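# Four arms rest a wooden block over the well

## Task

Four desks, each with one arm fixed to it, surround a square opening (the well) with only floor below. The well's middle is at x = 0, y = 0 in the scene frame, with its edges parallel to x and y. Approximate arm foot positions in metres and facing angles in degrees, counter-clockwise from +x: arm1 x=+0.22 y=+0.56 z=+0.72 facing -90; arm2 x=-0.52 y=+0.50 z=+0.72 facing -90; arm3 x=-0.22 y=-0.56 z=+0.72 facing +90; arm4 x=+0.52 y=-0.50 z=+0.72 facing +90. No single wooden stick spans the well. The wooden block must end up resting with its centre above the well's middle. The block and sticks are allowed to overhang the well, and you may use as many arms as you like. If the arrangement holds only because a robot keeps it there, the goal is not met. At the end, open the grippers and move the arms away.

## Robot and tools

Robots: four identical i2rt Big YAM arms named arm1, arm2, arm3 and arm4. Each has six revolute joints, a two-finger gripper and a wrist camera. A fixed room camera, cam_high, looks down on the scene. With joints 1 and 6 at zero and the hand level and pointing forward, the wrist camera sits on top of the hand facing the fingertips. Reach is about 1.0 m from the joint1 axis. Joints move at different speeds, so the hand can swing on a wide arc between two postures.

Frames: one shared scene frame, origin on the floor, +z up. The "hand" point is halfway between the fingertips; its z axis runs along the fingers and the fingers open and close along its y axis. Arm feet and facings are given in the task. Camera calibration (K, distortion, T_world_to_cam, pos_world) is listed per camera; room camera errors can reach a couple of degrees and about a centimetre, and wrist camera poses also inherit joint reading errors.

execute_actions(actions, cameras): actions is a list holding exactly one action or nothing. An empty list just returns state and images. The action is an object keyed by arm name; under each name goes "joints", an object of absolute targets by joint name (not offsets). Each arm gets its own object; arms can be omitted. Keys and ranges: joint1_rad -2.879 to 2.879 (rotation about the foot, positive counter-clockwise seen from above, 0 unfolds toward the foot's facing); joint2_rad 0 to 3.141 (shoulder, 0 has the upper arm pointing back roughly level, larger lifts it up then forward); joint3_rad 0 to 3.019 (elbow, 0 is fully folded, larger opens); joint4_rad -1.692 to 1.57 (hand pitch, positive tips fingers up); joint5_rad -1.57 to 1.57 (hand yaw, positive to the arm's right); joint6_rad -2.094 to 2.094 (hand roll, positive clockwise viewed from behind the hand); gripper_m 0 to 0.093, fingertip gap in metres. Done-tolerances are ±0.045, 0.14, 0.09, 0.055, 0.03, 0.035 rad and ±0.003 m respectively. All motions in one action start together and may finish at different times. An omitted joint or arm may still be driving toward an earlier target. An unknown key or out-of-range number rejects the whole call and nothing moves. cameras is an optional list from arm1_cam_wrist, arm2_cam_wrist, arm3_cam_wrist, arm4_cam_wrist, cam_high, all (max 16); missing, null or ["all"] gives every camera, [] gives none. The "pictures" line gives the image order. If a result reports a stop, later motion, wait and finished_scene calls in the same reply are skipped.

wait(seconds): 0 to 10 s, commands nothing, returns state and images like an empty action.

zoom_image(camera, region): region [x0, y0, x1, y1] in pixels of that camera's latest full image, top-left origin, at most 504 by 504.

read_manual(section): only "licences"; moves nothing.

finished_scene(scene): scene number 1 or 2; ends it irreversibly after the last command is held and reports success. The goal must still hold then.

Result lines: joint_positions gives current readings. joint_status tells how each commanded motion ended: reached; "off_target" (stopped short, may still push); "contact_stop" or "time_out" (old target dropped, joint holds where it stopped, except a timed-out joint may keep a target within 0.375, 0.375, 0.113, 0.225, 0.075, 0.3 rad of its position for joints 1 to 6 and keep pushing, moving on its own if freed). "joint command not followed", usually with a "cause:" line, means a self/inter-arm clearance check withheld that arm's joint targets; gripper targets still run, and withheld joints show "not_followed" and may be retried on later actions until valid targets are given. on_its_own lists what moves without this call's command; "held at" is the held target, not the position. To relieve a pushing joint, command its reported position. Tiny target changes may not move a joint. A joint holding a load sags.

Caution: the arms never stop on touch and can push hard. A hard squeeze between two robots ends the run; strong hits may too, and no state line reports arm-to-arm contact. The clearance check may act late and ignores fingers, gripper housings and wrist cameras. Knocking or placing anything outside the work area ends the scene. Avoid drops, slips, slams and heavy pushing. Objects may occasionally get nudged by outside forces. Arms do not wait for one another.

Motor heat: holding loads or pushing heats motors, even while you are composing a reply, since the robot keeps its last command meanwhile. At 85 °C a MOTOR HOT line appears; at 100 °C that arm and gripper go limp and fall, reported as OVER-TEMPERATURE FAULT, and unreached keys show "limit_stop_at_motor_heat"; resend targets after cooling. Some heat carries into the next scene. finished_scene's result gives the next scene's task; if resuming from a summary, first send an empty actions list to learn the current scene and task.

Each tool is called after "Emit:" in YAML: its name, and indented under it one key for each argument.

## Session

Emit:
execute_actions:
  actions: []

Scene clock: 0.00 s.
Motor temperatures (°C, as the motors report them): arm1=[22 24 24 24 26 27] | arm2=[23 24 25 26 25 24] | arm3=[26 24 26 26 25 25] | arm4=[25 24 24 26 23 24]
arm1.joint_positions: joint1_rad=+0.281 joint2_rad=+0.642 joint3_rad=+1.472 joint4_rad=-1.389 joint5_rad=-0.074 joint6_rad=-0.062 gripper_m=+0.094
arm1.joint_status: not commanded
arm1.hand: x=+0.2837 y=+0.3453 z=+1.3448 quat_wxyz=(-0.397, -0.497, -0.719, +0.280) (m; scene frame)
arm2.joint_positions: joint1_rad=-0.384 joint2_rad=+0.568 joint3_rad=+1.325 joint4_rad=-1.311 joint5_rad=-0.193 joint6_rad=+0.210 gripper_m=+0.095
arm2.joint_status: not commanded
arm2.hand: x=-0.5765 y=+0.2835 z=+1.3137 quat_wxyz=(-0.377, -0.747, -0.446, +0.318) (m; scene frame)
arm3.joint_positions: joint1_rad=-0.127 joint2_rad=+0.503 joint3_rad=+1.424 joint4_rad=-1.130 joint5_rad=+0.150 joint6_rad=-0.499 gripper_m=+0.095
arm3.joint_status: not commanded
arm3.hand: x=-0.1793 y=-0.3735 z=+1.3993 quat_wxyz=(-0.584, +0.622, -0.461, -0.244) (m; scene frame)
arm4.joint_positions: joint1_rad=-0.068 joint2_rad=+0.584 joint3_rad=+1.425 joint4_rad=-1.311 joint5_rad=-0.260 joint6_rad=+0.008 gripper_m=+0.094
arm4.joint_status: not commanded
arm4.hand: x=+0.4958 y=-0.2947 z=+1.3229 quat_wxyz=(-0.311, +0.615, -0.576, -0.439) (m; scene frame)
pictures: arm1_cam_wrist, arm2_cam_wrist, arm3_cam_wrist, arm4_cam_wrist, cam_high
Images, in order (width x height): arm1_cam_wrist 504x504, arm2_cam_wrist 504x504, arm3_cam_wrist 504x504, arm4_cam_wrist 504x504, cam_high 896x504.

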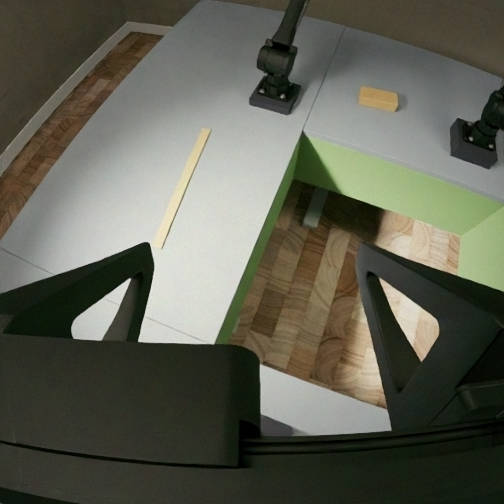

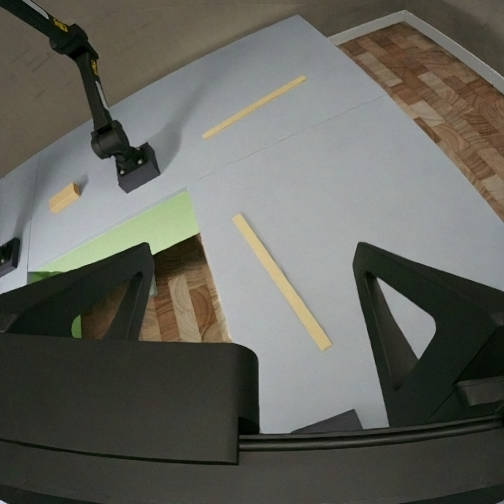

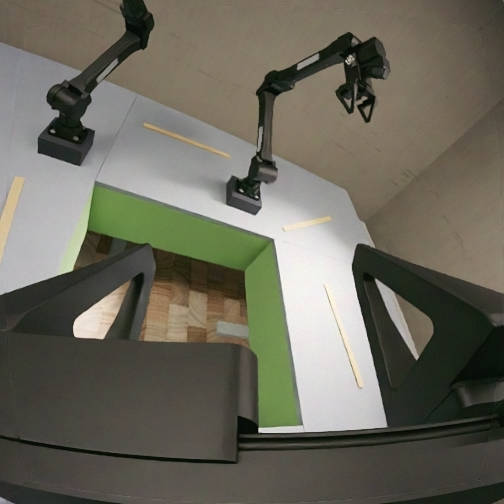

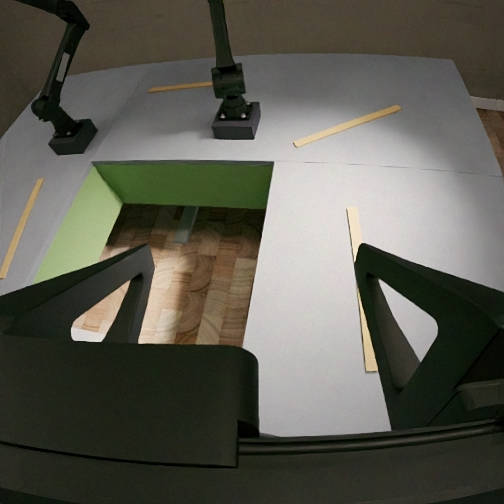

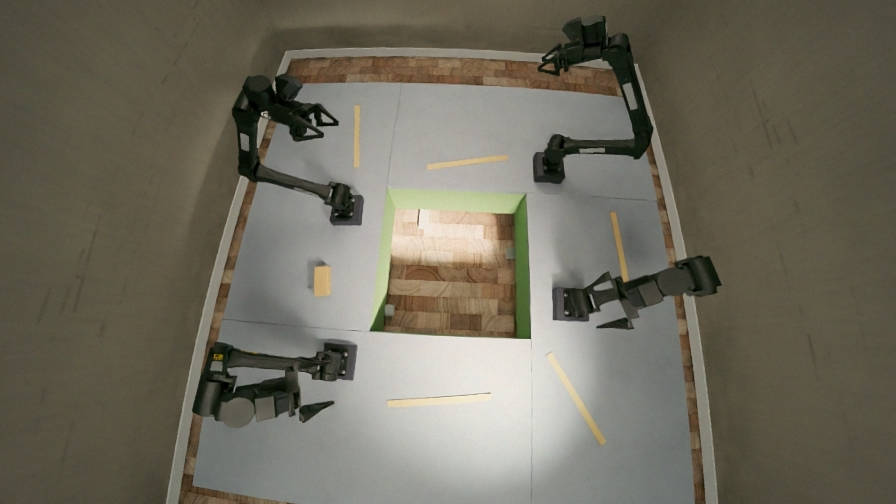

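Emit:
zoom_image:
  camera: "cam_high"
  region: [290, 240, 650, 460]

Emit:
zoom_image:
  camera: "cam_high"
  region: [310, 80, 670, 300]

Emit:
zoom_image:
  camera: "arm2_cam_wrist"
  region: [200, 190, 370, 370]

Region (290, 240, 650, 460) of cam_high's 896x504 image, scaled by 1.400, with more detail than that image has.

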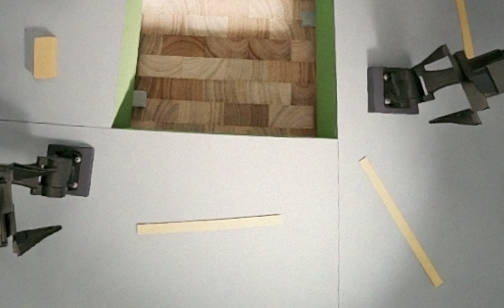

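Region (310, 80, 670, 300) of cam_high's 896x504 image, scaled by 1.400, with more detail than that image has.

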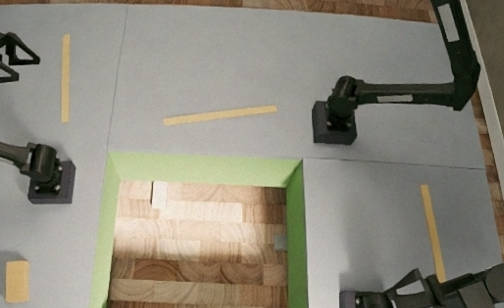

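Region (200, 190, 370, 370) of arm2_cam_wrist's 504x504 image, scaled by 2.800, with more detail than that image has.

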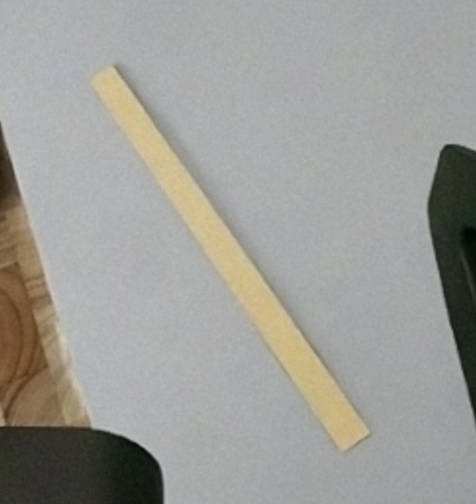

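Emit:
execute_actions:
  actions:
    - {"arm1":{"joints":{"joint1_rad":1.429,"joint2_rad":1.398,"joint3_rad":0.686,"joint4_rad":-0.859,"joint5_rad":0,"joint6_rad":-0.72,"gripper_m":0.07}},"arm2":{"joints":{"joint1_rad":-0.155,"joint2_rad":1.457,"joint3_rad":0.73,"joint4_rad":-0.844,"joint5_rad":0,"joint6_rad":-0.372,"gripper_m":0.07}},"arm3":{"joints":{"joint1_rad":1.622,"joint2_rad":1.472,"joint3_rad":0.795,"joint4_rad":-0.894,"joint5_rad":0,"joint6_rad":-0.117,"gripper_m":0.07}},"arm4":{"joints":{"joint1_rad":-0.386,"joint2_rad":1.513,"joint3_rad":0.912,"joint4_rad":-0.97,"joint5_rad":0,"joint6_rad":-0.517,"gripper_m":0.07}}}

Scene clock: 37.80 s.
Motor temperatures (°C, as the motors report them): arm1=[22 24 27 24 26 27] | arm2=[23 24 28 26 25 24] | arm3=[26 25 29 26 25 25] | arm4=[25 25 26 26 23 24]
arm1.joint_positions: joint1_rad=+1.422 joint2_rad=+1.400 joint3_rad=+0.694 joint4_rad=-0.870 joint5_rad=+0.000 joint6_rad=-0.711 gripper_m=+0.070
arm1.joint_status: all done
arm1.hand: x=+0.5257 y=+0.5063 z=+0.8041 quat_wxyz=(+0.000, +0.267, -0.964, -0.001) (m; scene frame)
arm2.joint_positions: joint1_rad=-0.163 joint2_rad=+1.445 joint3_rad=+0.731 joint4_rad=-0.862 joint5_rad=-0.003 joint6_rad=-0.358 gripper_m=+0.070
arm2.joint_status: all done
arm2.hand: x=-0.5758 y=+0.1757 z=+0.8071 quat_wxyz=(-0.003, -0.638, -0.770, -0.002) (m; scene frame)
arm3.joint_positions: joint1_rad=+1.624 joint2_rad=+1.468 joint3_rad=+0.781 joint4_rad=-0.894 joint5_rad=+0.001 joint6_rad=-0.126 gripper_m=+0.070
arm3.joint_status: all done
arm3.hand: x=-0.5592 y=-0.5917 z=+0.7954 quat_wxyz=(-0.002, +0.994, +0.110, +0.009) (m; scene frame)
arm4.joint_positions: joint1_rad=-0.379 joint2_rad=+1.512 joint3_rad=+0.899 joint4_rad=-0.983 joint5_rad=-0.002 joint6_rad=-0.509 gripper_m=+0.070
arm4.joint_status: all done
arm4.hand: x=+0.6653 y=-0.1566 z=+0.7998 quat_wxyz=(+0.006, +0.745, -0.667, -0.003) (m; scene frame)
pictures: arm1_cam_wrist, arm2_cam_wrist, arm3_cam_wrist, arm4_cam_wrist, cam_high
camera_calibration (this result's frames):
arm1_cam_wrist: T_world_to_cam=[[0.518103, -0.855293, 0.00651354, 0.153427], [-0.697001, -0.417777, 0.582797, 0.112305], [-0.495741, -0.306489, -0.812592, 1.19235], [0, 0, 0, 1]] pos_world=[0.58988, 0.543583, 0.902441]
arm2_cam_wrist: T_world_to_cam=[[-0.982233, -0.187642, -0.00284812, -0.532428], [-0.15407, 0.797646, 0.583115, -0.693405], [-0.107145, 0.573194, -0.812385, 0.617617], [0, 0, 0, 1]] pos_world=[-0.563627, 0.0991713, 0.904561]
arm3_cam_wrist: T_world_to_cam=[[-0.212424, 0.977168, -0.0043991, 0.465392], [0.781535, 0.172595, 0.599512, 0.0707073], [0.586583, 0.123913, -0.800354, 1.15962], [0, 0, 0, 1]] pos_world=[-0.636616, -0.610662, 0.887767]
arm4_cam_wrist: T_world_to_cam=[[0.995406, 0.0935463, -0.0203904, -0.629456], [0.0876518, -0.804695, 0.587182, -0.648513], [0.0385207, -0.586272, -0.809198, 0.654501], [0, 0, 0, 1]] pos_world=[0.658195, -0.0792561, 0.897581]
Images, in order (width x height): arm1_cam_wrist 504x504, arm2_cam_wrist 504x504, arm3_cam_wrist 504x504, arm4_cam_wrist 504x504, cam_high 896x504.

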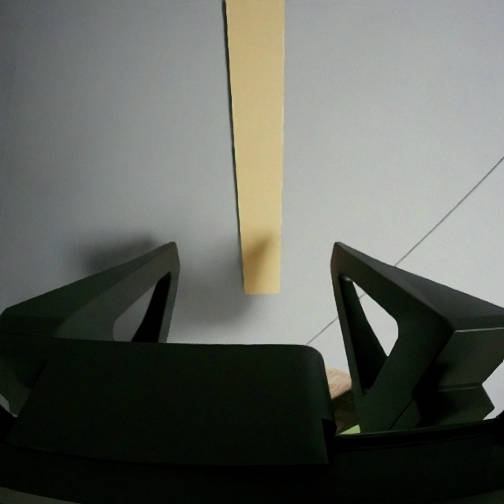

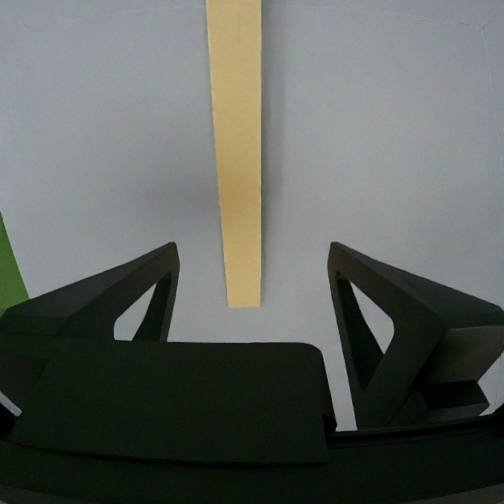

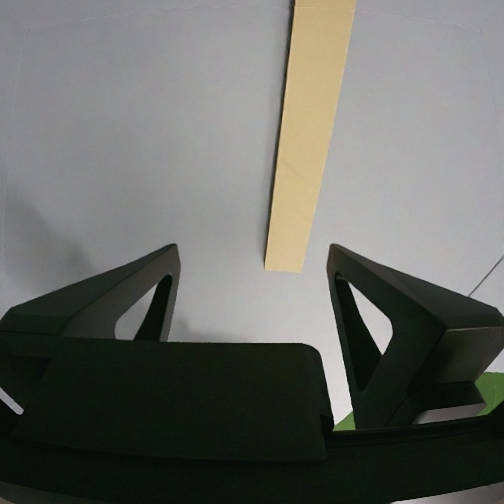

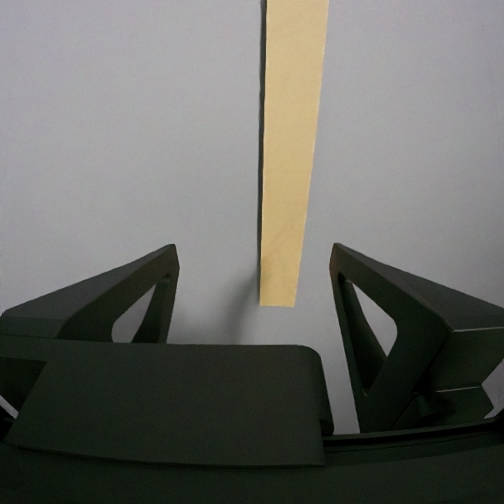

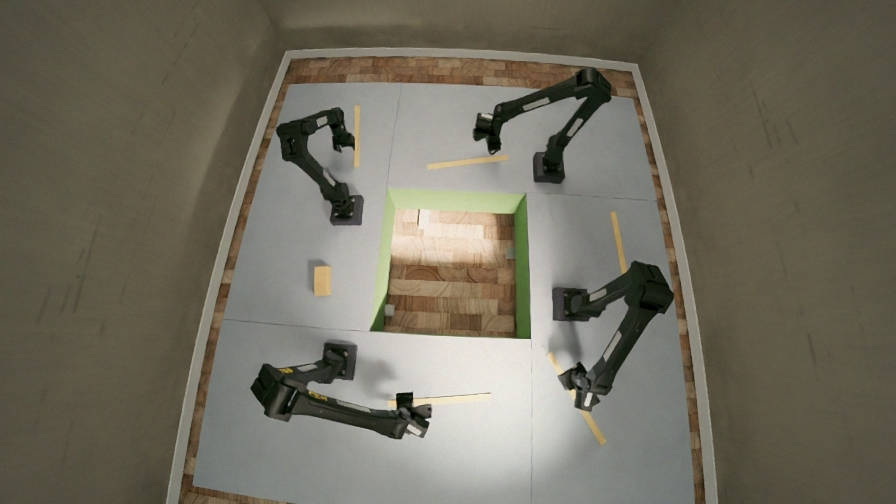

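Emit:
execute_actions:
  actions:
    - {"arm1":{"joints":{"joint2_rad":1.537,"joint3_rad":0.633,"joint4_rad":-0.667,"gripper_m":0.06}},"arm2":{"joints":{"joint1_rad":-0.128,"joint2_rad":1.595,"joint3_rad":0.681,"joint4_rad":-0.657,"joint6_rad":-0.33,"gripper_m":0.06}},"arm3":{"joints":{"joint1_rad":1.54,"joint2_rad":1.611,"joint3_rad":0.779,"joint4_rad":-0.739,"joint6_rad":-0.155,"gripper_m":0.06}},"arm4":{"joints":{"joint1_rad":-0.433,"joint2_rad":1.629,"joint3_rad":0.868,"joint4_rad":-0.805,"joint6_rad":-0.565,"gripper_m":0.06}}}

Scene clock: 44.57 s.
Motor temperatures (°C, as the motors report them): arm1=[22 25 27 24 26 27] | arm2=[23 25 27 26 25 24] | arm3=[26 25 29 26 25 25] | arm4=[25 25 26 26 23 24]
arm1.joint_positions: joint1_rad=+1.422 joint2_rad=+1.532 joint3_rad=+0.640 joint4_rad=-0.678 joint5_rad=+0.000 joint6_rad=-0.711 gripper_m=+0.060
arm1.joint_status: all done
arm1.hand: x=+0.5278 y=+0.5060 z=+0.7513 quat_wxyz=(-0.003, +0.267, -0.964, +0.001) (m; scene frame)
arm2.joint_positions: joint1_rad=-0.138 joint2_rad=+1.595 joint3_rad=+0.690 joint4_rad=-0.675 joint5_rad=-0.002 joint6_rad=-0.344 gripper_m=+0.060
arm2.joint_status: all done
arm2.hand: x=-0.5680 y=+0.1708 z=+0.7493 quat_wxyz=(-0.001, -0.633, -0.774, -0.004) (m; scene frame)
arm3.joint_positions: joint1_rad=+1.536 joint2_rad=+1.622 joint3_rad=+0.773 joint4_rad=-0.750 joint5_rad=+0.001 joint6_rad=-0.146 gripper_m=+0.060
arm3.joint_status: all done
arm3.hand: x=-0.5712 y=-0.5611 z=+0.7419 quat_wxyz=(-0.001, +0.997, +0.075, +0.018) (m; scene frame)
arm4.joint_positions: joint1_rad=-0.425 joint2_rad=+1.641 joint3_rad=+0.870 joint4_rad=-0.820 joint5_rad=-0.002 joint6_rad=-0.557 gripper_m=+0.060
arm4.joint_status: all done
arm4.hand: x=+0.6859 y=-0.1527 z=+0.7442 quat_wxyz=(+0.005, +0.745, -0.667, -0.004) (m; scene frame)
pictures: arm1_cam_wrist, arm2_cam_wrist, arm3_cam_wrist, arm4_cam_wrist, cam_high
camera_calibration (this result's frames):
arm1_cam_wrist: T_world_to_cam=[[0.518348, -0.855092, 0.0115182, 0.148458], [-0.701213, -0.417281, 0.578081, 0.149965], [-0.489506, -0.307724, -0.815898, 1.15024], [0, 0, 0, 1]] pos_world=[0.591252, 0.543478, 0.850074]
arm2_cam_wrist: T_world_to_cam=[[-0.979867, -0.199621, -0.00357744, -0.521859], [-0.16369, 0.79298, 0.586846, -0.66208], [-0.11431, 0.575617, -0.809691, 0.567824], [0, 0, 0, 1]] pos_world=[-0.55482, 0.0939935, 0.846434]
arm3_cam_wrist: T_world_to_cam=[[-0.14431, 0.98951, -0.00665264, 0.480259], [0.780195, 0.117914, 0.614322, 0.0643987], [0.608662, 0.0834628, -0.789027, 1.10159], [0, 0, 0, 1]] pos_world=[-0.651434, -0.574756, 0.832818]
arm4_cam_wrist: T_world_to_cam=[[0.995313, 0.0947379, -0.0193911, -0.651966], [0.0881871, -0.80696, 0.583985, -0.612823], [0.0396776, -0.582958, -0.811533, 0.612383], [0, 0, 0, 1]] pos_world=[0.678656, -0.0757644, 0.842206]
Images, in order (width x height): arm1_cam_wrist 504x504, arm2_cam_wrist 504x504, arm3_cam_wrist 504x504, arm4_cam_wrist 504x504, cam_high 896x504.

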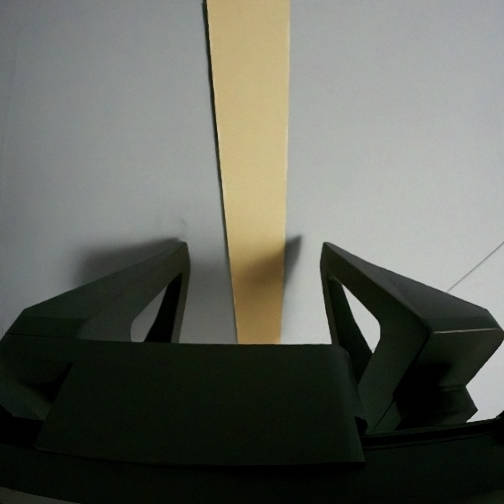

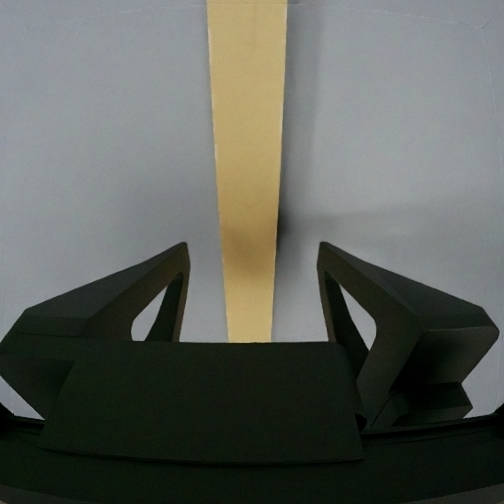

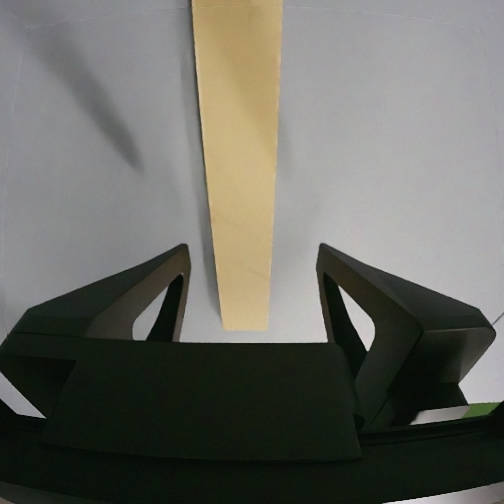

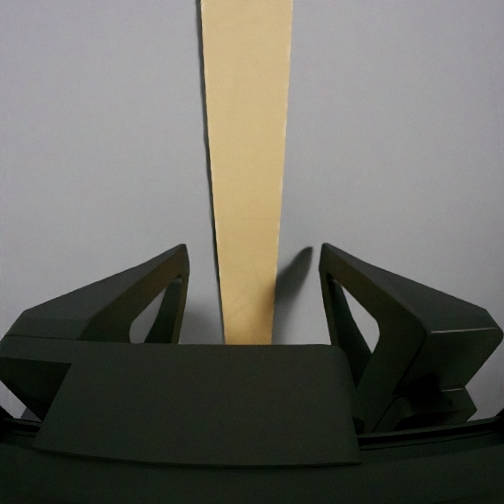

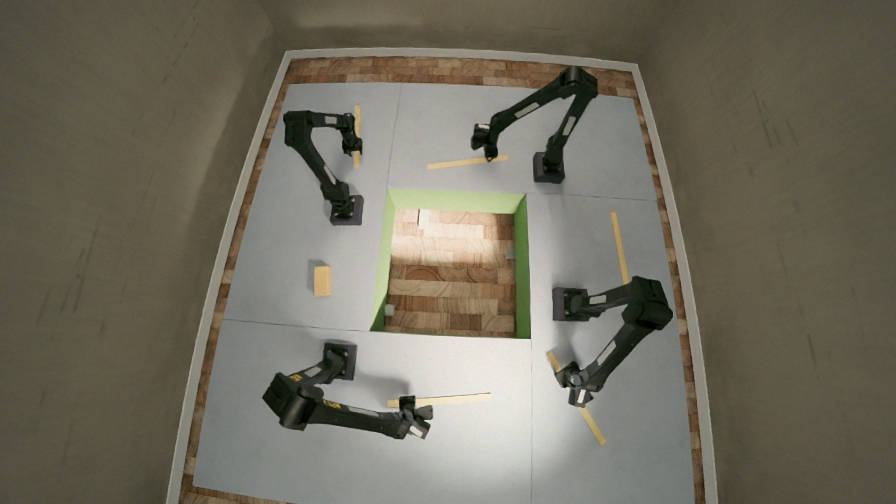

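Emit:
execute_actions:
  actions:
    - {"arm1":{"joints":{"joint2_rad":1.612,"joint4_rad":-0.59}},"arm2":{"joints":{"joint2_rad":1.663,"joint4_rad":-0.583}},"arm3":{"joints":{"joint2_rad":1.66,"joint4_rad":-0.675}},"arm4":{"joints":{"joint2_rad":1.68,"joint4_rad":-0.748}}}
  cameras: []

Emit:
execute_actions:
  actions:
    - {"arm1":{"joints":{"gripper_m":0.015}},"arm2":{"joints":{"gripper_m":0.015}},"arm3":{"joints":{"gripper_m":0.015}},"arm4":{"joints":{"gripper_m":0.015}}}
  cameras: ["arm1_cam_wrist","arm2_cam_wrist","arm3_cam_wrist","arm4_cam_wrist"]

Scene clock: 48.43 s.
Motor temperatures (°C, as the motors report them): arm1=[22 25 26 24 26 27] | arm2=[23 25 27 26 25 24] | arm3=[26 25 29 26 25 25] | arm4=[25 25 26 26 23 24]
arm1.joint_positions: joint1_rad=+1.422 joint2_rad=+1.596 joint3_rad=+0.640 joint4_rad=-0.601 joint5_rad=+0.000 joint6_rad=-0.711 gripper_m=+0.060
arm1.joint_status: all done
arm1.hand: x=+0.5357 y=+0.5047 z=+0.7323 quat_wxyz=(-0.009, +0.267, -0.964, +0.003) (m; scene frame)
arm2.joint_positions: joint1_rad=-0.138 joint2_rad=+1.652 joint3_rad=+0.690 joint4_rad=-0.601 joint5_rad=-0.002 joint6_rad=-0.344 gripper_m=+0.060
arm2.joint_status: all done
arm2.hand: x=-0.5691 y=+0.1627 z=+0.7315 quat_wxyz=(-0.006, -0.633, -0.774, +0.004) (m; scene frame)
arm3.joint_positions: joint1_rad=+1.536 joint2_rad=+1.656 joint3_rad=+0.773 joint4_rad=-0.687 joint5_rad=+0.001 joint6_rad=-0.146 gripper_m=+0.060
arm3.joint_status: all done
arm3.hand: x=-0.5813 y=-0.5611 z=+0.7303 quat_wxyz=(-0.003, +0.997, +0.075, +0.003) (m; scene frame)
arm4.joint_positions: joint1_rad=-0.425 joint2_rad=+1.672 joint3_rad=+0.870 joint4_rad=-0.761 joint5_rad=-0.002 joint6_rad=-0.558 gripper_m=+0.060
arm4.joint_status: all done
arm4.hand: x=+0.6903 y=-0.1433 z=+0.7331 quat_wxyz=(-0.009, +0.746, -0.666, -0.008) (m; scene frame)
pictures: none
No camera images: the call's "cameras" was empty. Leave "cameras" out to get every camera's image.

Scene clock: 49.03 s.
Motor temperatures (°C, as the motors report them): arm1=[22 25 26 24 26 27] | arm2=[23 25 27 26 25 24] | arm3=[26 25 29 26 25 25] | arm4=[25 25 26 26 23 24]
arm1.joint_positions: joint1_rad=+1.422 joint2_rad=+1.596 joint3_rad=+0.640 joint4_rad=-0.601 joint5_rad=+0.000 joint6_rad=-0.712 gripper_m=+0.027
arm1.joint_status: gripper_m off_target (ended at +0.027, target +0.015)
arm1.hand: x=+0.5357 y=+0.5048 z=+0.7323 quat_wxyz=(-0.009, +0.268, -0.963, +0.003) (m; scene frame)
arm2.joint_positions: joint1_rad=-0.138 joint2_rad=+1.652 joint3_rad=+0.690 joint4_rad=-0.601 joint5_rad=-0.002 joint6_rad=-0.344 gripper_m=+0.015
arm2.joint_status: all done
arm2.hand: x=-0.5692 y=+0.1627 z=+0.7315 quat_wxyz=(-0.005, -0.633, -0.774, +0.004) (m; scene frame)
arm3.joint_positions: joint1_rad=+1.536 joint2_rad=+1.656 joint3_rad=+0.773 joint4_rad=-0.686 joint5_rad=+0.000 joint6_rad=-0.147 gripper_m=+0.028
arm3.joint_status: gripper_m off_target (ended at +0.028, target +0.015)
arm3.hand: x=-0.5814 y=-0.5612 z=+0.7303 quat_wxyz=(-0.002, +0.997, +0.076, +0.003) (m; scene frame)
arm4.joint_positions: joint1_rad=-0.425 joint2_rad=+1.672 joint3_rad=+0.870 joint4_rad=-0.760 joint5_rad=+0.000 joint6_rad=-0.559 gripper_m=+0.027
arm4.joint_status: gripper_m off_target (ended at +0.027, target +0.015)
arm4.hand: x=+0.6907 y=-0.1432 z=+0.7331 quat_wxyz=(-0.010, +0.746, -0.666, -0.008) (m; scene frame)
pictures: arm1_cam_wrist, arm2_cam_wrist, arm3_cam_wrist, arm4_cam_wrist
camera_calibration (this result's frames):
arm1_cam_wrist: T_world_to_cam=[[0.519115, -0.854482, 0.0195041, 0.136949], [-0.707903, -0.417054, 0.570035, 0.175323], [-0.47895, -0.30972, -0.821389, 1.13758], [0, 0, 0, 1]] pos_world=[0.597865, 0.542472, 0.831788]
arm2_cam_wrist: T_world_to_cam=[[-0.980032, -0.198821, 0.00271943, -0.529546], [-0.161346, 0.803154, 0.573508, -0.635892], [-0.11621, 0.561617, -0.819196, 0.566039], [0, 0, 0, 1]] pos_world=[-0.555792, 0.0875368, 0.829825]
arm3_cam_wrist: T_world_to_cam=[[-0.145723, 0.989321, -0.00278497, 0.475023], [0.798419, 0.119265, 0.590172, 0.108483], [0.584202, 0.0837783, -0.807272, 1.09788], [0, 0, 0, 1]] pos_world=[-0.658778, -0.574868, 0.823589]
arm4_cam_wrist: T_world_to_cam=[[0.995316, 0.0966531, -0.00220422, -0.670171], [0.0810676, -0.821962, 0.563743, -0.581536], [0.0526757, -0.561281, -0.825947, 0.61345], [0, 0, 0, 1]] pos_world=[0.681862, -0.0689083, 0.833037]
Images, in order (width x height): arm1_cam_wrist 504x504, arm2_cam_wrist 504x504, arm3_cam_wrist 504x504, arm4_cam_wrist 504x504.

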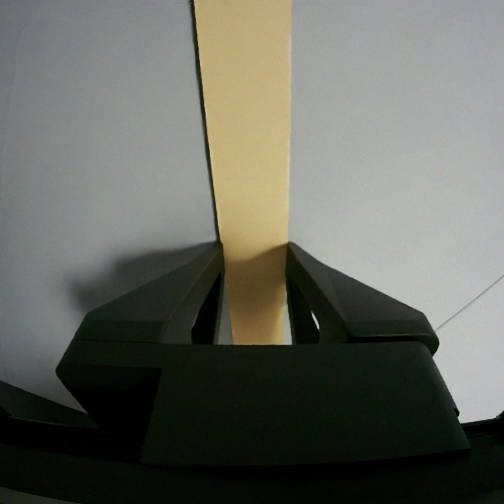

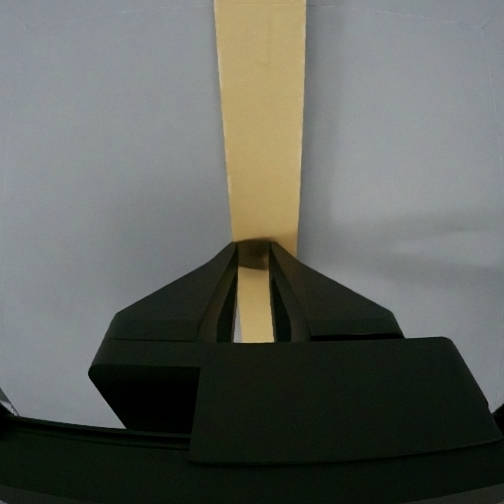

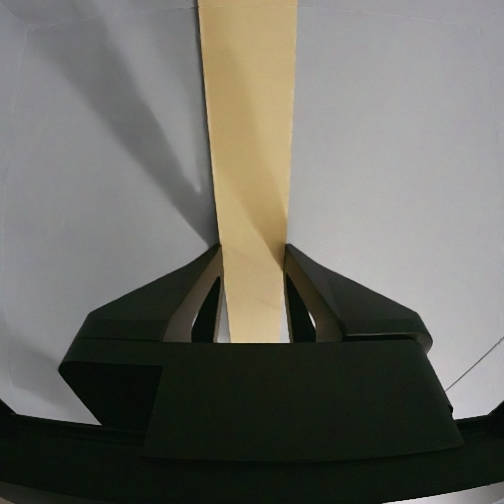

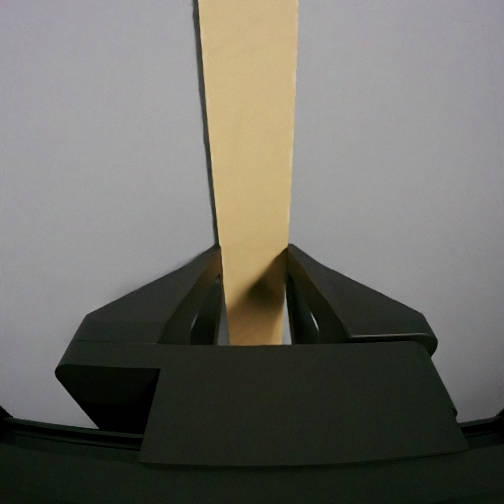

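Emit:
execute_actions:
  actions:
    - {"arm1":{"joints":{"gripper_m":0.05}},"arm2":{"joints":{"gripper_m":0.06}},"arm3":{"joints":{"gripper_m":0.05}},"arm4":{"joints":{"gripper_m":0.05}}}
  cameras: []

Emit:
execute_actions:
  actions:
    - {"arm1":{"joints":{"joint2_rad":1.63,"joint4_rad":-0.58}},"arm2":{"joints":{"joint2_rad":1.69,"joint4_rad":-0.565}},"arm3":{"joints":{"joint2_rad":1.678,"joint4_rad":-0.66}},"arm4":{"joints":{"joint2_rad":1.696,"joint4_rad":-0.74}}}
  cameras: []

Emit:
execute_actions:
  actions:
    - {"arm1":{"joints":{"gripper_m":0.015}},"arm2":{"joints":{"gripper_m":0.015}},"arm3":{"joints":{"gripper_m":0.015}},"arm4":{"joints":{"gripper_m":0.015}}}
  cameras: []

Scene clock: 54.20 s.
Motor temperatures (°C, as the motors report them): arm1=[22 25 26 24 26 27] | arm2=[23 25 27 26 25 24] | arm3=[26 25 29 26 25 25] | arm4=[25 25 26 26 23 24]
arm1.joint_positions: joint1_rad=+1.422 joint2_rad=+1.596 joint3_rad=+0.640 joint4_rad=-0.601 joint5_rad=+0.000 joint6_rad=-0.712 gripper_m=+0.050
arm1.joint_status: all done
arm1.hand: x=+0.5357 y=+0.5048 z=+0.7323 quat_wxyz=(-0.009, +0.268, -0.963, +0.003) (m; scene frame)
arm2.joint_positions: joint1_rad=-0.137 joint2_rad=+1.652 joint3_rad=+0.690 joint4_rad=-0.600 joint5_rad=-0.001 joint6_rad=-0.344 gripper_m=+0.060
arm2.joint_status: all done
arm2.hand: x=-0.5692 y=+0.1626 z=+0.7315 quat_wxyz=(-0.005, -0.633, -0.774, +0.004) (m; scene frame)
arm3.joint_positions: joint1_rad=+1.536 joint2_rad=+1.656 joint3_rad=+0.773 joint4_rad=-0.686 joint5_rad=+0.000 joint6_rad=-0.147 gripper_m=+0.050
arm3.joint_status: all done
arm3.hand: x=-0.5814 y=-0.5612 z=+0.7303 quat_wxyz=(-0.002, +0.997, +0.076, +0.003) (m; scene frame)
arm4.joint_positions: joint1_rad=-0.425 joint2_rad=+1.672 joint3_rad=+0.870 joint4_rad=-0.760 joint5_rad=+0.000 joint6_rad=-0.559 gripper_m=+0.050
arm4.joint_status: all done
arm4.hand: x=+0.6907 y=-0.1432 z=+0.7331 quat_wxyz=(-0.010, +0.746, -0.666, -0.008) (m; scene frame)
pictures: none
No camera images: the call's "cameras" was empty. Leave "cameras" out to get every camera's image.

Scene clock: 54.83 s.
Motor temperatures (°C, as the motors report them): arm1=[22 25 26 24 26 27] | arm2=[23 25 27 26 25 24] | arm3=[26 25 29 26 25 25] | arm4=[25 25 26 26 23 24]
arm1.joint_positions: joint1_rad=+1.422 joint2_rad=+1.604 joint3_rad=+0.640 joint4_rad=-0.591 joint5_rad=+0.000 joint6_rad=-0.712 gripper_m=+0.050
arm1.joint_status: all done
arm1.hand: x=+0.5367 y=+0.5046 z=+0.7301 quat_wxyz=(-0.010, +0.268, -0.963, +0.004) (m; scene frame)
arm2.joint_positions: joint1_rad=-0.137 joint2_rad=+1.671 joint3_rad=+0.690 joint4_rad=-0.582 joint5_rad=-0.001 joint6_rad=-0.343 gripper_m=+0.060
arm2.joint_status: all done
arm2.hand: x=-0.5693 y=+0.1616 z=+0.7255 quat_wxyz=(-0.005, -0.633, -0.774, +0.004) (m; scene frame)
arm3.joint_positions: joint1_rad=+1.536 joint2_rad=+1.664 joint3_rad=+0.773 joint4_rad=-0.671 joint5_rad=+0.000 joint6_rad=-0.147 gripper_m=+0.050
arm3.joint_status: all done
arm3.hand: x=-0.5836 y=-0.5612 z=+0.7275 quat_wxyz=(-0.003, +0.997, +0.076, +0.000) (m; scene frame)
arm4.joint_positions: joint1_rad=-0.425 joint2_rad=+1.672 joint3_rad=+0.870 joint4_rad=-0.760 joint5_rad=+0.000 joint6_rad=-0.559 gripper_m=+0.050
arm4.joint_status: all done
arm4.hand: x=+0.6907 y=-0.1432 z=+0.7330 quat_wxyz=(-0.010, +0.746, -0.666, -0.008) (m; scene frame)
pictures: none
No camera images: the call's "cameras" was empty. Leave "cameras" out to get every camera's image.

Scene clock: 55.43 s.
Motor temperatures (°C, as the motors report them): arm1=[22 25 26 24 26 27] | arm2=[23 25 27 26 25 24] | arm3=[26 25 29 26 25 25] | arm4=[25 25 26 26 23 24]
arm1.joint_positions: joint1_rad=+1.422 joint2_rad=+1.604 joint3_rad=+0.640 joint4_rad=-0.591 joint5_rad=+0.000 joint6_rad=-0.714 gripper_m=+0.027
arm1.joint_status: gripper_m off_target (ended at +0.027, target +0.015)
arm1.hand: x=+0.5367 y=+0.5046 z=+0.7299 quat_wxyz=(-0.010, +0.268, -0.963, +0.004) (m; scene frame)
arm2.joint_positions: joint1_rad=-0.137 joint2_rad=+1.671 joint3_rad=+0.690 joint4_rad=-0.581 joint5_rad=-0.001 joint6_rad=-0.342 gripper_m=+0.028
arm2.joint_status: gripper_m off_target (ended at +0.028, target +0.015)
arm2.hand: x=-0.5693 y=+0.1616 z=+0.7254 quat_wxyz=(-0.005, -0.634, -0.773, +0.004) (m; scene frame)
arm3.joint_positions: joint1_rad=+1.536 joint2_rad=+1.664 joint3_rad=+0.773 joint4_rad=-0.670 joint5_rad=+0.001 joint6_rad=-0.148 gripper_m=+0.028
arm3.joint_status: gripper_m off_target (ended at +0.028, target +0.015)
arm3.hand: x=-0.5840 y=-0.5611 z=+0.7274 quat_wxyz=(-0.003, +0.997, +0.076, -0.001) (m; scene frame)
arm4.joint_positions: joint1_rad=-0.425 joint2_rad=+1.673 joint3_rad=+0.870 joint4_rad=-0.752 joint5_rad=+0.001 joint6_rad=-0.560 gripper_m=+0.027
arm4.joint_status: gripper_m off_target (ended at +0.027, target +0.015)
arm4.hand: x=+0.6917 y=-0.1416 z=+0.7326 quat_wxyz=(-0.014, +0.746, -0.666, -0.008) (m; scene frame)
pictures: none
No camera images: the call's "cameras" was empty. Leave "cameras" out to get every camera's image.

Emit:
execute_actions:
  actions:
    - {"arm1":{"joints":{"joint2_rad":1.4,"joint4_rad":-0.75}},"arm2":{"joints":{"joint2_rad":1.56,"joint4_rad":-0.66}},"arm3":{"joints":{"joint2_rad":1.175,"joint3_rad":0.635,"joint4_rad":-0.87}},"arm4":{"joints":{"joint2_rad":1.55,"joint4_rad":-0.85}}}
  cameras: []

Emit:
execute_actions:
  actions:
    - {"arm3":{"joints":{"joint1_rad":-0.7435,"joint5_rad":-0.126,"joint6_rad":-0.705}}}
  cameras: ["cam_high"]

Emit:
execute_actions:
  actions:
    - {"arm2":{"joints":{"joint1_rad":0.45,"joint2_rad":1.862,"joint3_rad":1.235,"joint4_rad":-0.84,"joint5_rad":-0.181,"joint6_rad":-1.145}}}
  cameras: ["cam_high","arm2_cam_wrist","arm3_cam_wrist"]

Scene clock: 77.90 s.
Motor temperatures (°C, as the motors report them): arm1=[22 25 26 24 26 27] | arm2=[23 25 26 26 25 24] | arm3=[26 25 29 26 25 25] | arm4=[25 25 26 26 23 24]
arm1.joint_positions: joint1_rad=+1.422 joint2_rad=+1.397 joint3_rad=+0.639 joint4_rad=-0.743 joint5_rad=+0.000 joint6_rad=-0.714 gripper_m=+0.027
arm1.joint_status: all done
arm1.hand: x=+0.5302 y=+0.5056 z=+0.7901 quat_wxyz=(-0.034, +0.268, -0.963, +0.015) (m; scene frame)
arm2.joint_positions: joint1_rad=-0.137 joint2_rad=+1.553 joint3_rad=+0.690 joint4_rad=-0.644 joint5_rad=-0.001 joint6_rad=-0.342 gripper_m=+0.028
arm2.joint_status: all done
arm2.hand: x=-0.5702 y=+0.1566 z=+0.7629 quat_wxyz=(-0.019, -0.633, -0.773, +0.028) (m; scene frame)
arm3.joint_positions: joint1_rad=+1.536 joint2_rad=+1.178 joint3_rad=+0.619 joint4_rad=-0.866 joint5_rad=+0.001 joint6_rad=-0.148 gripper_m=+0.028
arm3.joint_status: all done
arm3.hand: x=-0.5168 y=-0.5612 z=+0.8304 quat_wxyz=(-0.008, +0.995, +0.076, -0.069) (m; scene frame)
arm4.joint_positions: joint1_rad=-0.425 joint2_rad=+1.548 joint3_rad=+0.870 joint4_rad=-0.838 joint5_rad=+0.001 joint6_rad=-0.560 gripper_m=+0.027
arm4.joint_status: all done
arm4.hand: x=+0.6895 y=-0.1472 z=+0.7785 quat_wxyz=(-0.032, +0.746, -0.665, -0.013) (m; scene frame)
pictures: none
No camera images: the call's "cameras" was empty. Leave "cameras" out to get every camera's image.

Scene clock: 80.03 s.
Motor temperatures (°C, as the motors report them): arm1=[22 25 26 24 26 27] | arm2=[23 25 26 26 25 24] | arm3=[26 25 29 26 25 25] | arm4=[25 25 26 26 23 24]
arm1.joint_positions: joint1_rad=+1.422 joint2_rad=+1.397 joint3_rad=+0.639 joint4_rad=-0.743 joint5_rad=+0.000 joint6_rad=-0.714 gripper_m=+0.027
arm1.joint_status: not commanded
arm1.hand: x=+0.5302 y=+0.5056 z=+0.7901 quat_wxyz=(-0.034, +0.268, -0.963, +0.015) (m; scene frame)
arm2.joint_positions: joint1_rad=-0.137 joint2_rad=+1.553 joint3_rad=+0.690 joint4_rad=-0.644 joint5_rad=-0.001 joint6_rad=-0.342 gripper_m=+0.028
arm2.joint_status: not commanded
arm2.hand: x=-0.5702 y=+0.1566 z=+0.7629 quat_wxyz=(-0.019, -0.633, -0.773, +0.028) (m; scene frame)
arm3.joint_positions: joint1_rad=-0.742 joint2_rad=+1.178 joint3_rad=+0.619 joint4_rad=-0.866 joint5_rad=-0.124 joint6_rad=-0.696 gripper_m=+0.028
arm3.joint_status: all done
arm3.hand: x=-0.0402 y=-0.3185 z=+0.8366 quat_wxyz=(-0.072, +0.705, -0.703, -0.067) (m; scene frame)
arm4.joint_positions: joint1_rad=-0.425 joint2_rad=+1.548 joint3_rad=+0.870 joint4_rad=-0.838 joint5_rad=+0.001 joint6_rad=-0.560 gripper_m=+0.027
arm4.joint_status: not commanded
arm4.hand: x=+0.6895 y=-0.1472 z=+0.7785 quat_wxyz=(-0.032, +0.746, -0.665, -0.013) (m; scene frame)
pictures: cam_high
Images, in order (width x height): cam_high 896x504.

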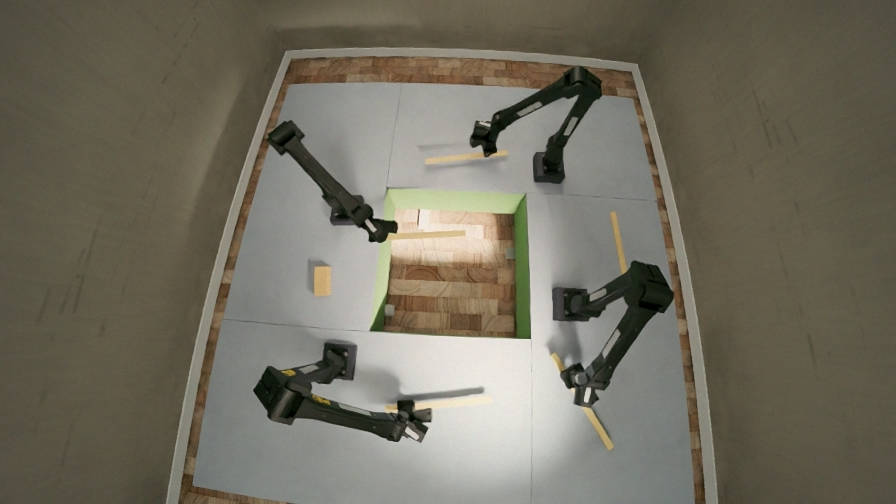

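Scene clock: 81.77 s.
Motor temperatures (°C, as the motors report them): arm1=[22 25 26 24 26 27] | arm2=[23 25 27 26 25 24] | arm3=[26 25 29 26 25 25] | arm4=[25 25 26 26 23 24]
arm1.joint_positions: joint1_rad=+1.422 joint2_rad=+1.397 joint3_rad=+0.639 joint4_rad=-0.743 joint5_rad=+0.000 joint6_rad=-0.714 gripper_m=+0.027
arm1.joint_status: not commanded
arm1.hand: x=+0.5302 y=+0.5056 z=+0.7901 quat_wxyz=(-0.034, +0.268, -0.963, +0.015) (m; scene frame)
arm2.joint_positions: joint1_rad=+0.461 joint2_rad=+1.860 joint3_rad=+1.206 joint4_rad=-0.825 joint5_rad=-0.181 joint6_rad=-1.131 gripper_m=+0.028
arm2.joint_status: all done
arm2.hand: x=-0.2641 y=+0.0457 z=+0.7895 quat_wxyz=(-0.103, +0.011, -0.995, +0.005) (m; scene frame)
arm3.joint_positions: joint1_rad=-0.742 joint2_rad=+1.178 joint3_rad=+0.619 joint4_rad=-0.866 joint5_rad=-0.124 joint6_rad=-0.696 gripper_m=+0.028
arm3.joint_status: not commanded
arm3.hand: x=-0.0402 y=-0.3185 z=+0.8366 quat_wxyz=(-0.072, +0.705, -0.702, -0.067) (m; scene frame)
arm4.joint_positions: joint1_rad=-0.425 joint2_rad=+1.548 joint3_rad=+0.870 joint4_rad=-0.838 joint5_rad=+0.001 joint6_rad=-0.560 gripper_m=+0.027
arm4.joint_status: not commanded
arm4.hand: x=+0.6895 y=-0.1472 z=+0.7785 quat_wxyz=(-0.032, +0.746, -0.665, -0.013) (m; scene frame)
pictures: arm2_cam_wrist, arm3_cam_wrist, cam_high
camera_calibration (this result's frames):
arm2_cam_wrist: T_world_to_cam=[[0.0225892, -0.999628, 0.0152804, 0.0375198], [-0.913706, -0.0144396, 0.40612, -0.555214], [-0.405748, -0.0231357, -0.913692, 0.739596], [0, 0, 0, 1]] pos_world=[-0.20806, 0.0465998, 0.900673]
arm3_cam_wrist: T_world_to_cam=[[0.999999, -0.00155338, -0.000349331, 0.0425086], [-0.00126846, -0.909878, 0.414874, -0.628566], [-0.000962308, -0.414873, -0.909879, 0.750718], [0, 0, 0, 1]] pos_world=[-0.0425835, -0.2604, 0.943853]
Images, in order (width x height): arm2_cam_wrist 504x504, arm3_cam_wrist 504x504, cam_high 896x504.

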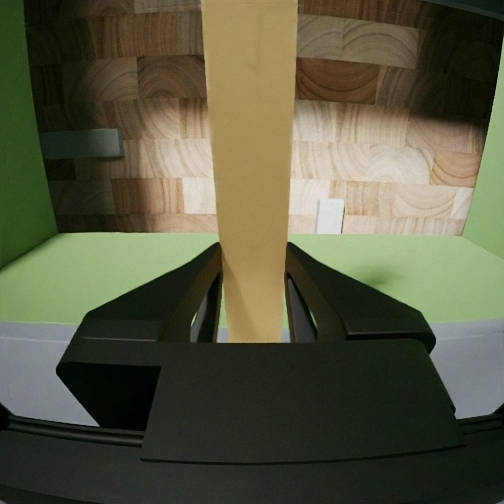

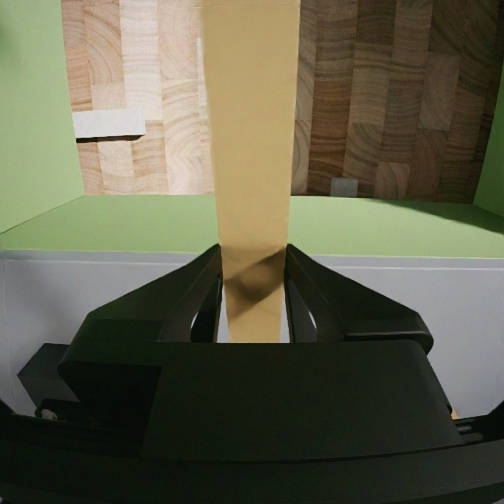

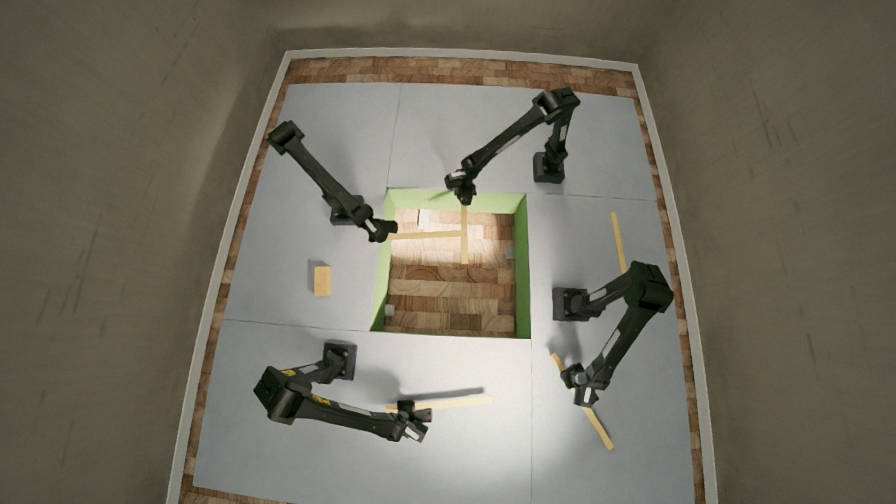

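Emit:
execute_actions:
  actions:
    - {"arm2":{"joints":{"joint1_rad":0.432,"joint2_rad":1.93,"joint4_rad":-0.75,"joint6_rad":-1.15}},"arm3":{"joints":{"joint2_rad":1.36,"joint3_rad":0.545,"joint4_rad":-0.6}}}
  cameras: ["cam_high"]

Emit:
zoom_image:
  camera: "cam_high"
  region: [350, 160, 550, 310]

Scene clock: 84.90 s.
Motor temperatures (°C, as the motors report them): arm1=[22 25 26 24 26 27] | arm2=[23 25 27 26 25 24] | arm3=[26 25 29 26 25 25] | arm4=[25 25 26 26 23 24]
arm1.joint_positions: joint1_rad=+1.422 joint2_rad=+1.397 joint3_rad=+0.639 joint4_rad=-0.743 joint5_rad=+0.000 joint6_rad=-0.714 gripper_m=+0.027
arm1.joint_status: not commanded
arm1.hand: x=+0.5302 y=+0.5056 z=+0.7901 quat_wxyz=(-0.034, +0.268, -0.963, +0.015) (m; scene frame)
arm2.joint_positions: joint1_rad=+0.441 joint2_rad=+1.919 joint3_rad=+1.206 joint4_rad=-0.769 joint5_rad=-0.181 joint6_rad=-1.136 gripper_m=+0.028
arm2.joint_status: all done
arm2.hand: x=-0.2714 y=+0.0360 z=+0.7607 quat_wxyz=(-0.102, +0.004, -0.995, +0.004) (m; scene frame)
arm3.joint_positions: joint1_rad=-0.742 joint2_rad=+1.376 joint3_rad=+0.531 joint4_rad=-0.615 joint5_rad=-0.124 joint6_rad=-0.696 gripper_m=+0.028
arm3.joint_status: all done
arm3.hand: x=-0.0420 y=-0.3210 z=+0.7608 quat_wxyz=(-0.054, +0.705, -0.704, -0.065) (m; scene frame)
arm4.joint_positions: joint1_rad=-0.425 joint2_rad=+1.548 joint3_rad=+0.870 joint4_rad=-0.838 joint5_rad=+0.001 joint6_rad=-0.560 gripper_m=+0.027
arm4.joint_status: not commanded
arm4.hand: x=+0.6895 y=-0.1472 z=+0.7785 quat_wxyz=(-0.032, +0.746, -0.665, -0.013) (m; scene frame)
pictures: cam_high
Images, in order (width x height): cam_high 896x504.

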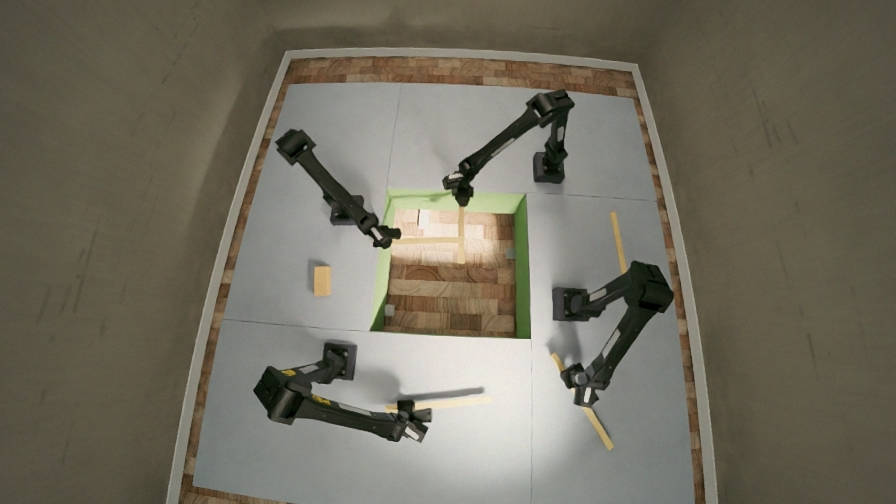

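Region (350, 160, 550, 310) of cam_high's 896x504 image, scaled by 2.520, with more detail than that image has; it fills the top 378 rows of this view, and the rest is white.

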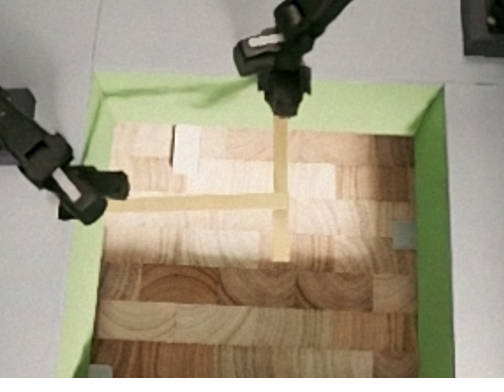

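Emit:
execute_actions:
  actions:
    - {"arm2":{"joints":{"joint1_rad":0.418,"joint2_rad":1.947,"joint4_rad":-0.735}},"arm3":{"joints":{"joint2_rad":1.4,"joint3_rad":0.515,"joint4_rad":-0.515,"joint6_rad":-0.655}},"arm4":{"joints":{"joint2_rad":1.45,"joint3_rad":0.95,"joint4_rad":-0.98}}}
  cameras: ["cam_high","arm3_cam_wrist"]

Emit:
zoom_image:
  camera: "cam_high"
  region: [350, 160, 550, 310]

Scene clock: 89.97 s.
Motor temperatures (°C, as the motors report them): arm1=[22 25 26 24 26 27] | arm2=[23 25 28 26 25 24] | arm3=[26 25 29 26 25 25] | arm4=[25 25 26 26 23 24]
arm1.joint_positions: joint1_rad=+1.422 joint2_rad=+1.397 joint3_rad=+0.639 joint4_rad=-0.743 joint5_rad=+0.000 joint6_rad=-0.714 gripper_m=+0.027
arm1.joint_status: not commanded
arm1.hand: x=+0.5302 y=+0.5056 z=+0.7901 quat_wxyz=(-0.034, +0.268, -0.963, +0.015) (m; scene frame)
arm2.joint_positions: joint1_rad=+0.429 joint2_rad=+1.922 joint3_rad=+1.206 joint4_rad=-0.754 joint5_rad=-0.181 joint6_rad=-1.136 gripper_m=+0.028
arm2.joint_status: all done
arm2.hand: x=-0.2756 y=+0.0303 z=+0.7597 quat_wxyz=(-0.104, -0.002, -0.994, +0.010) (m; scene frame)
arm3.joint_positions: joint1_rad=-0.742 joint2_rad=+1.398 joint3_rad=+0.509 joint4_rad=-0.531 joint5_rad=-0.124 joint6_rad=-0.664 gripper_m=+0.028
arm3.joint_status: all done
arm3.hand: x=-0.0382 y=-0.3166 z=+0.7516 quat_wxyz=(-0.073, +0.694, -0.713, -0.068) (m; scene frame)
arm4.joint_positions: joint1_rad=-0.425 joint2_rad=+1.452 joint3_rad=+0.898 joint4_rad=-0.968 joint5_rad=+0.001 joint6_rad=-0.560 gripper_m=+0.027
arm4.joint_status: all done
arm4.hand: x=+0.6850 y=-0.1574 z=+0.8210 quat_wxyz=(-0.030, +0.746, -0.665, -0.012) (m; scene frame)
pictures: arm3_cam_wrist, cam_high
camera_calibration (this result's frames):
arm3_cam_wrist: T_world_to_cam=[[0.999449, -0.0329429, -0.00400941, 0.0333128], [-0.0283706, -0.910846, 0.41177, -0.590554], [-0.0172169, -0.41143, -0.911279, 0.675731], [0, 0, 0, 1]] pos_world=[-0.0384148, -0.25879, 0.859085]
Images, in order (width x height): arm3_cam_wrist 504x504, cam_high 896x504.

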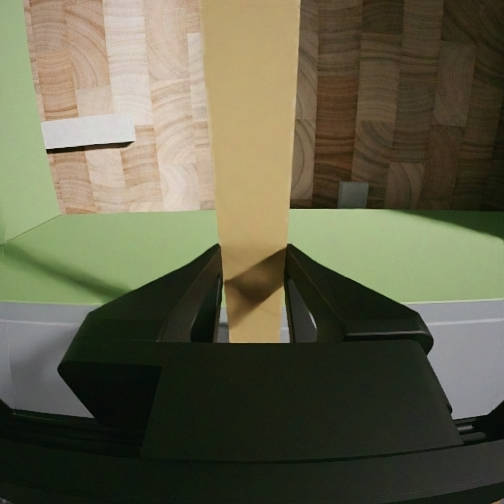

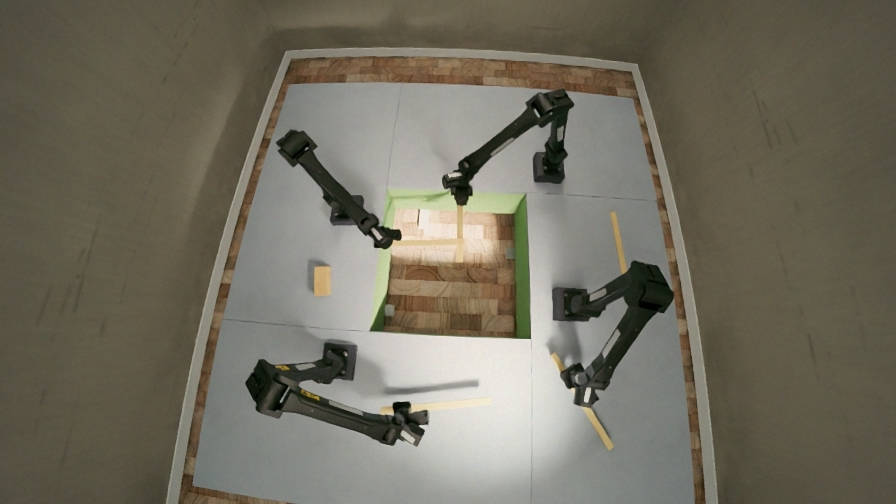

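Region (350, 160, 550, 310) of cam_high's 896x504 image, scaled by 2.520, with more detail than that image has; it fills the top 378 rows of this view, and the rest is white.

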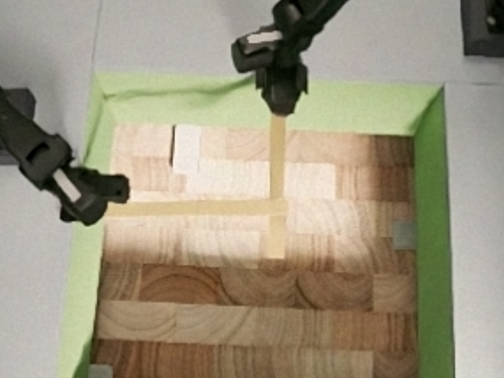

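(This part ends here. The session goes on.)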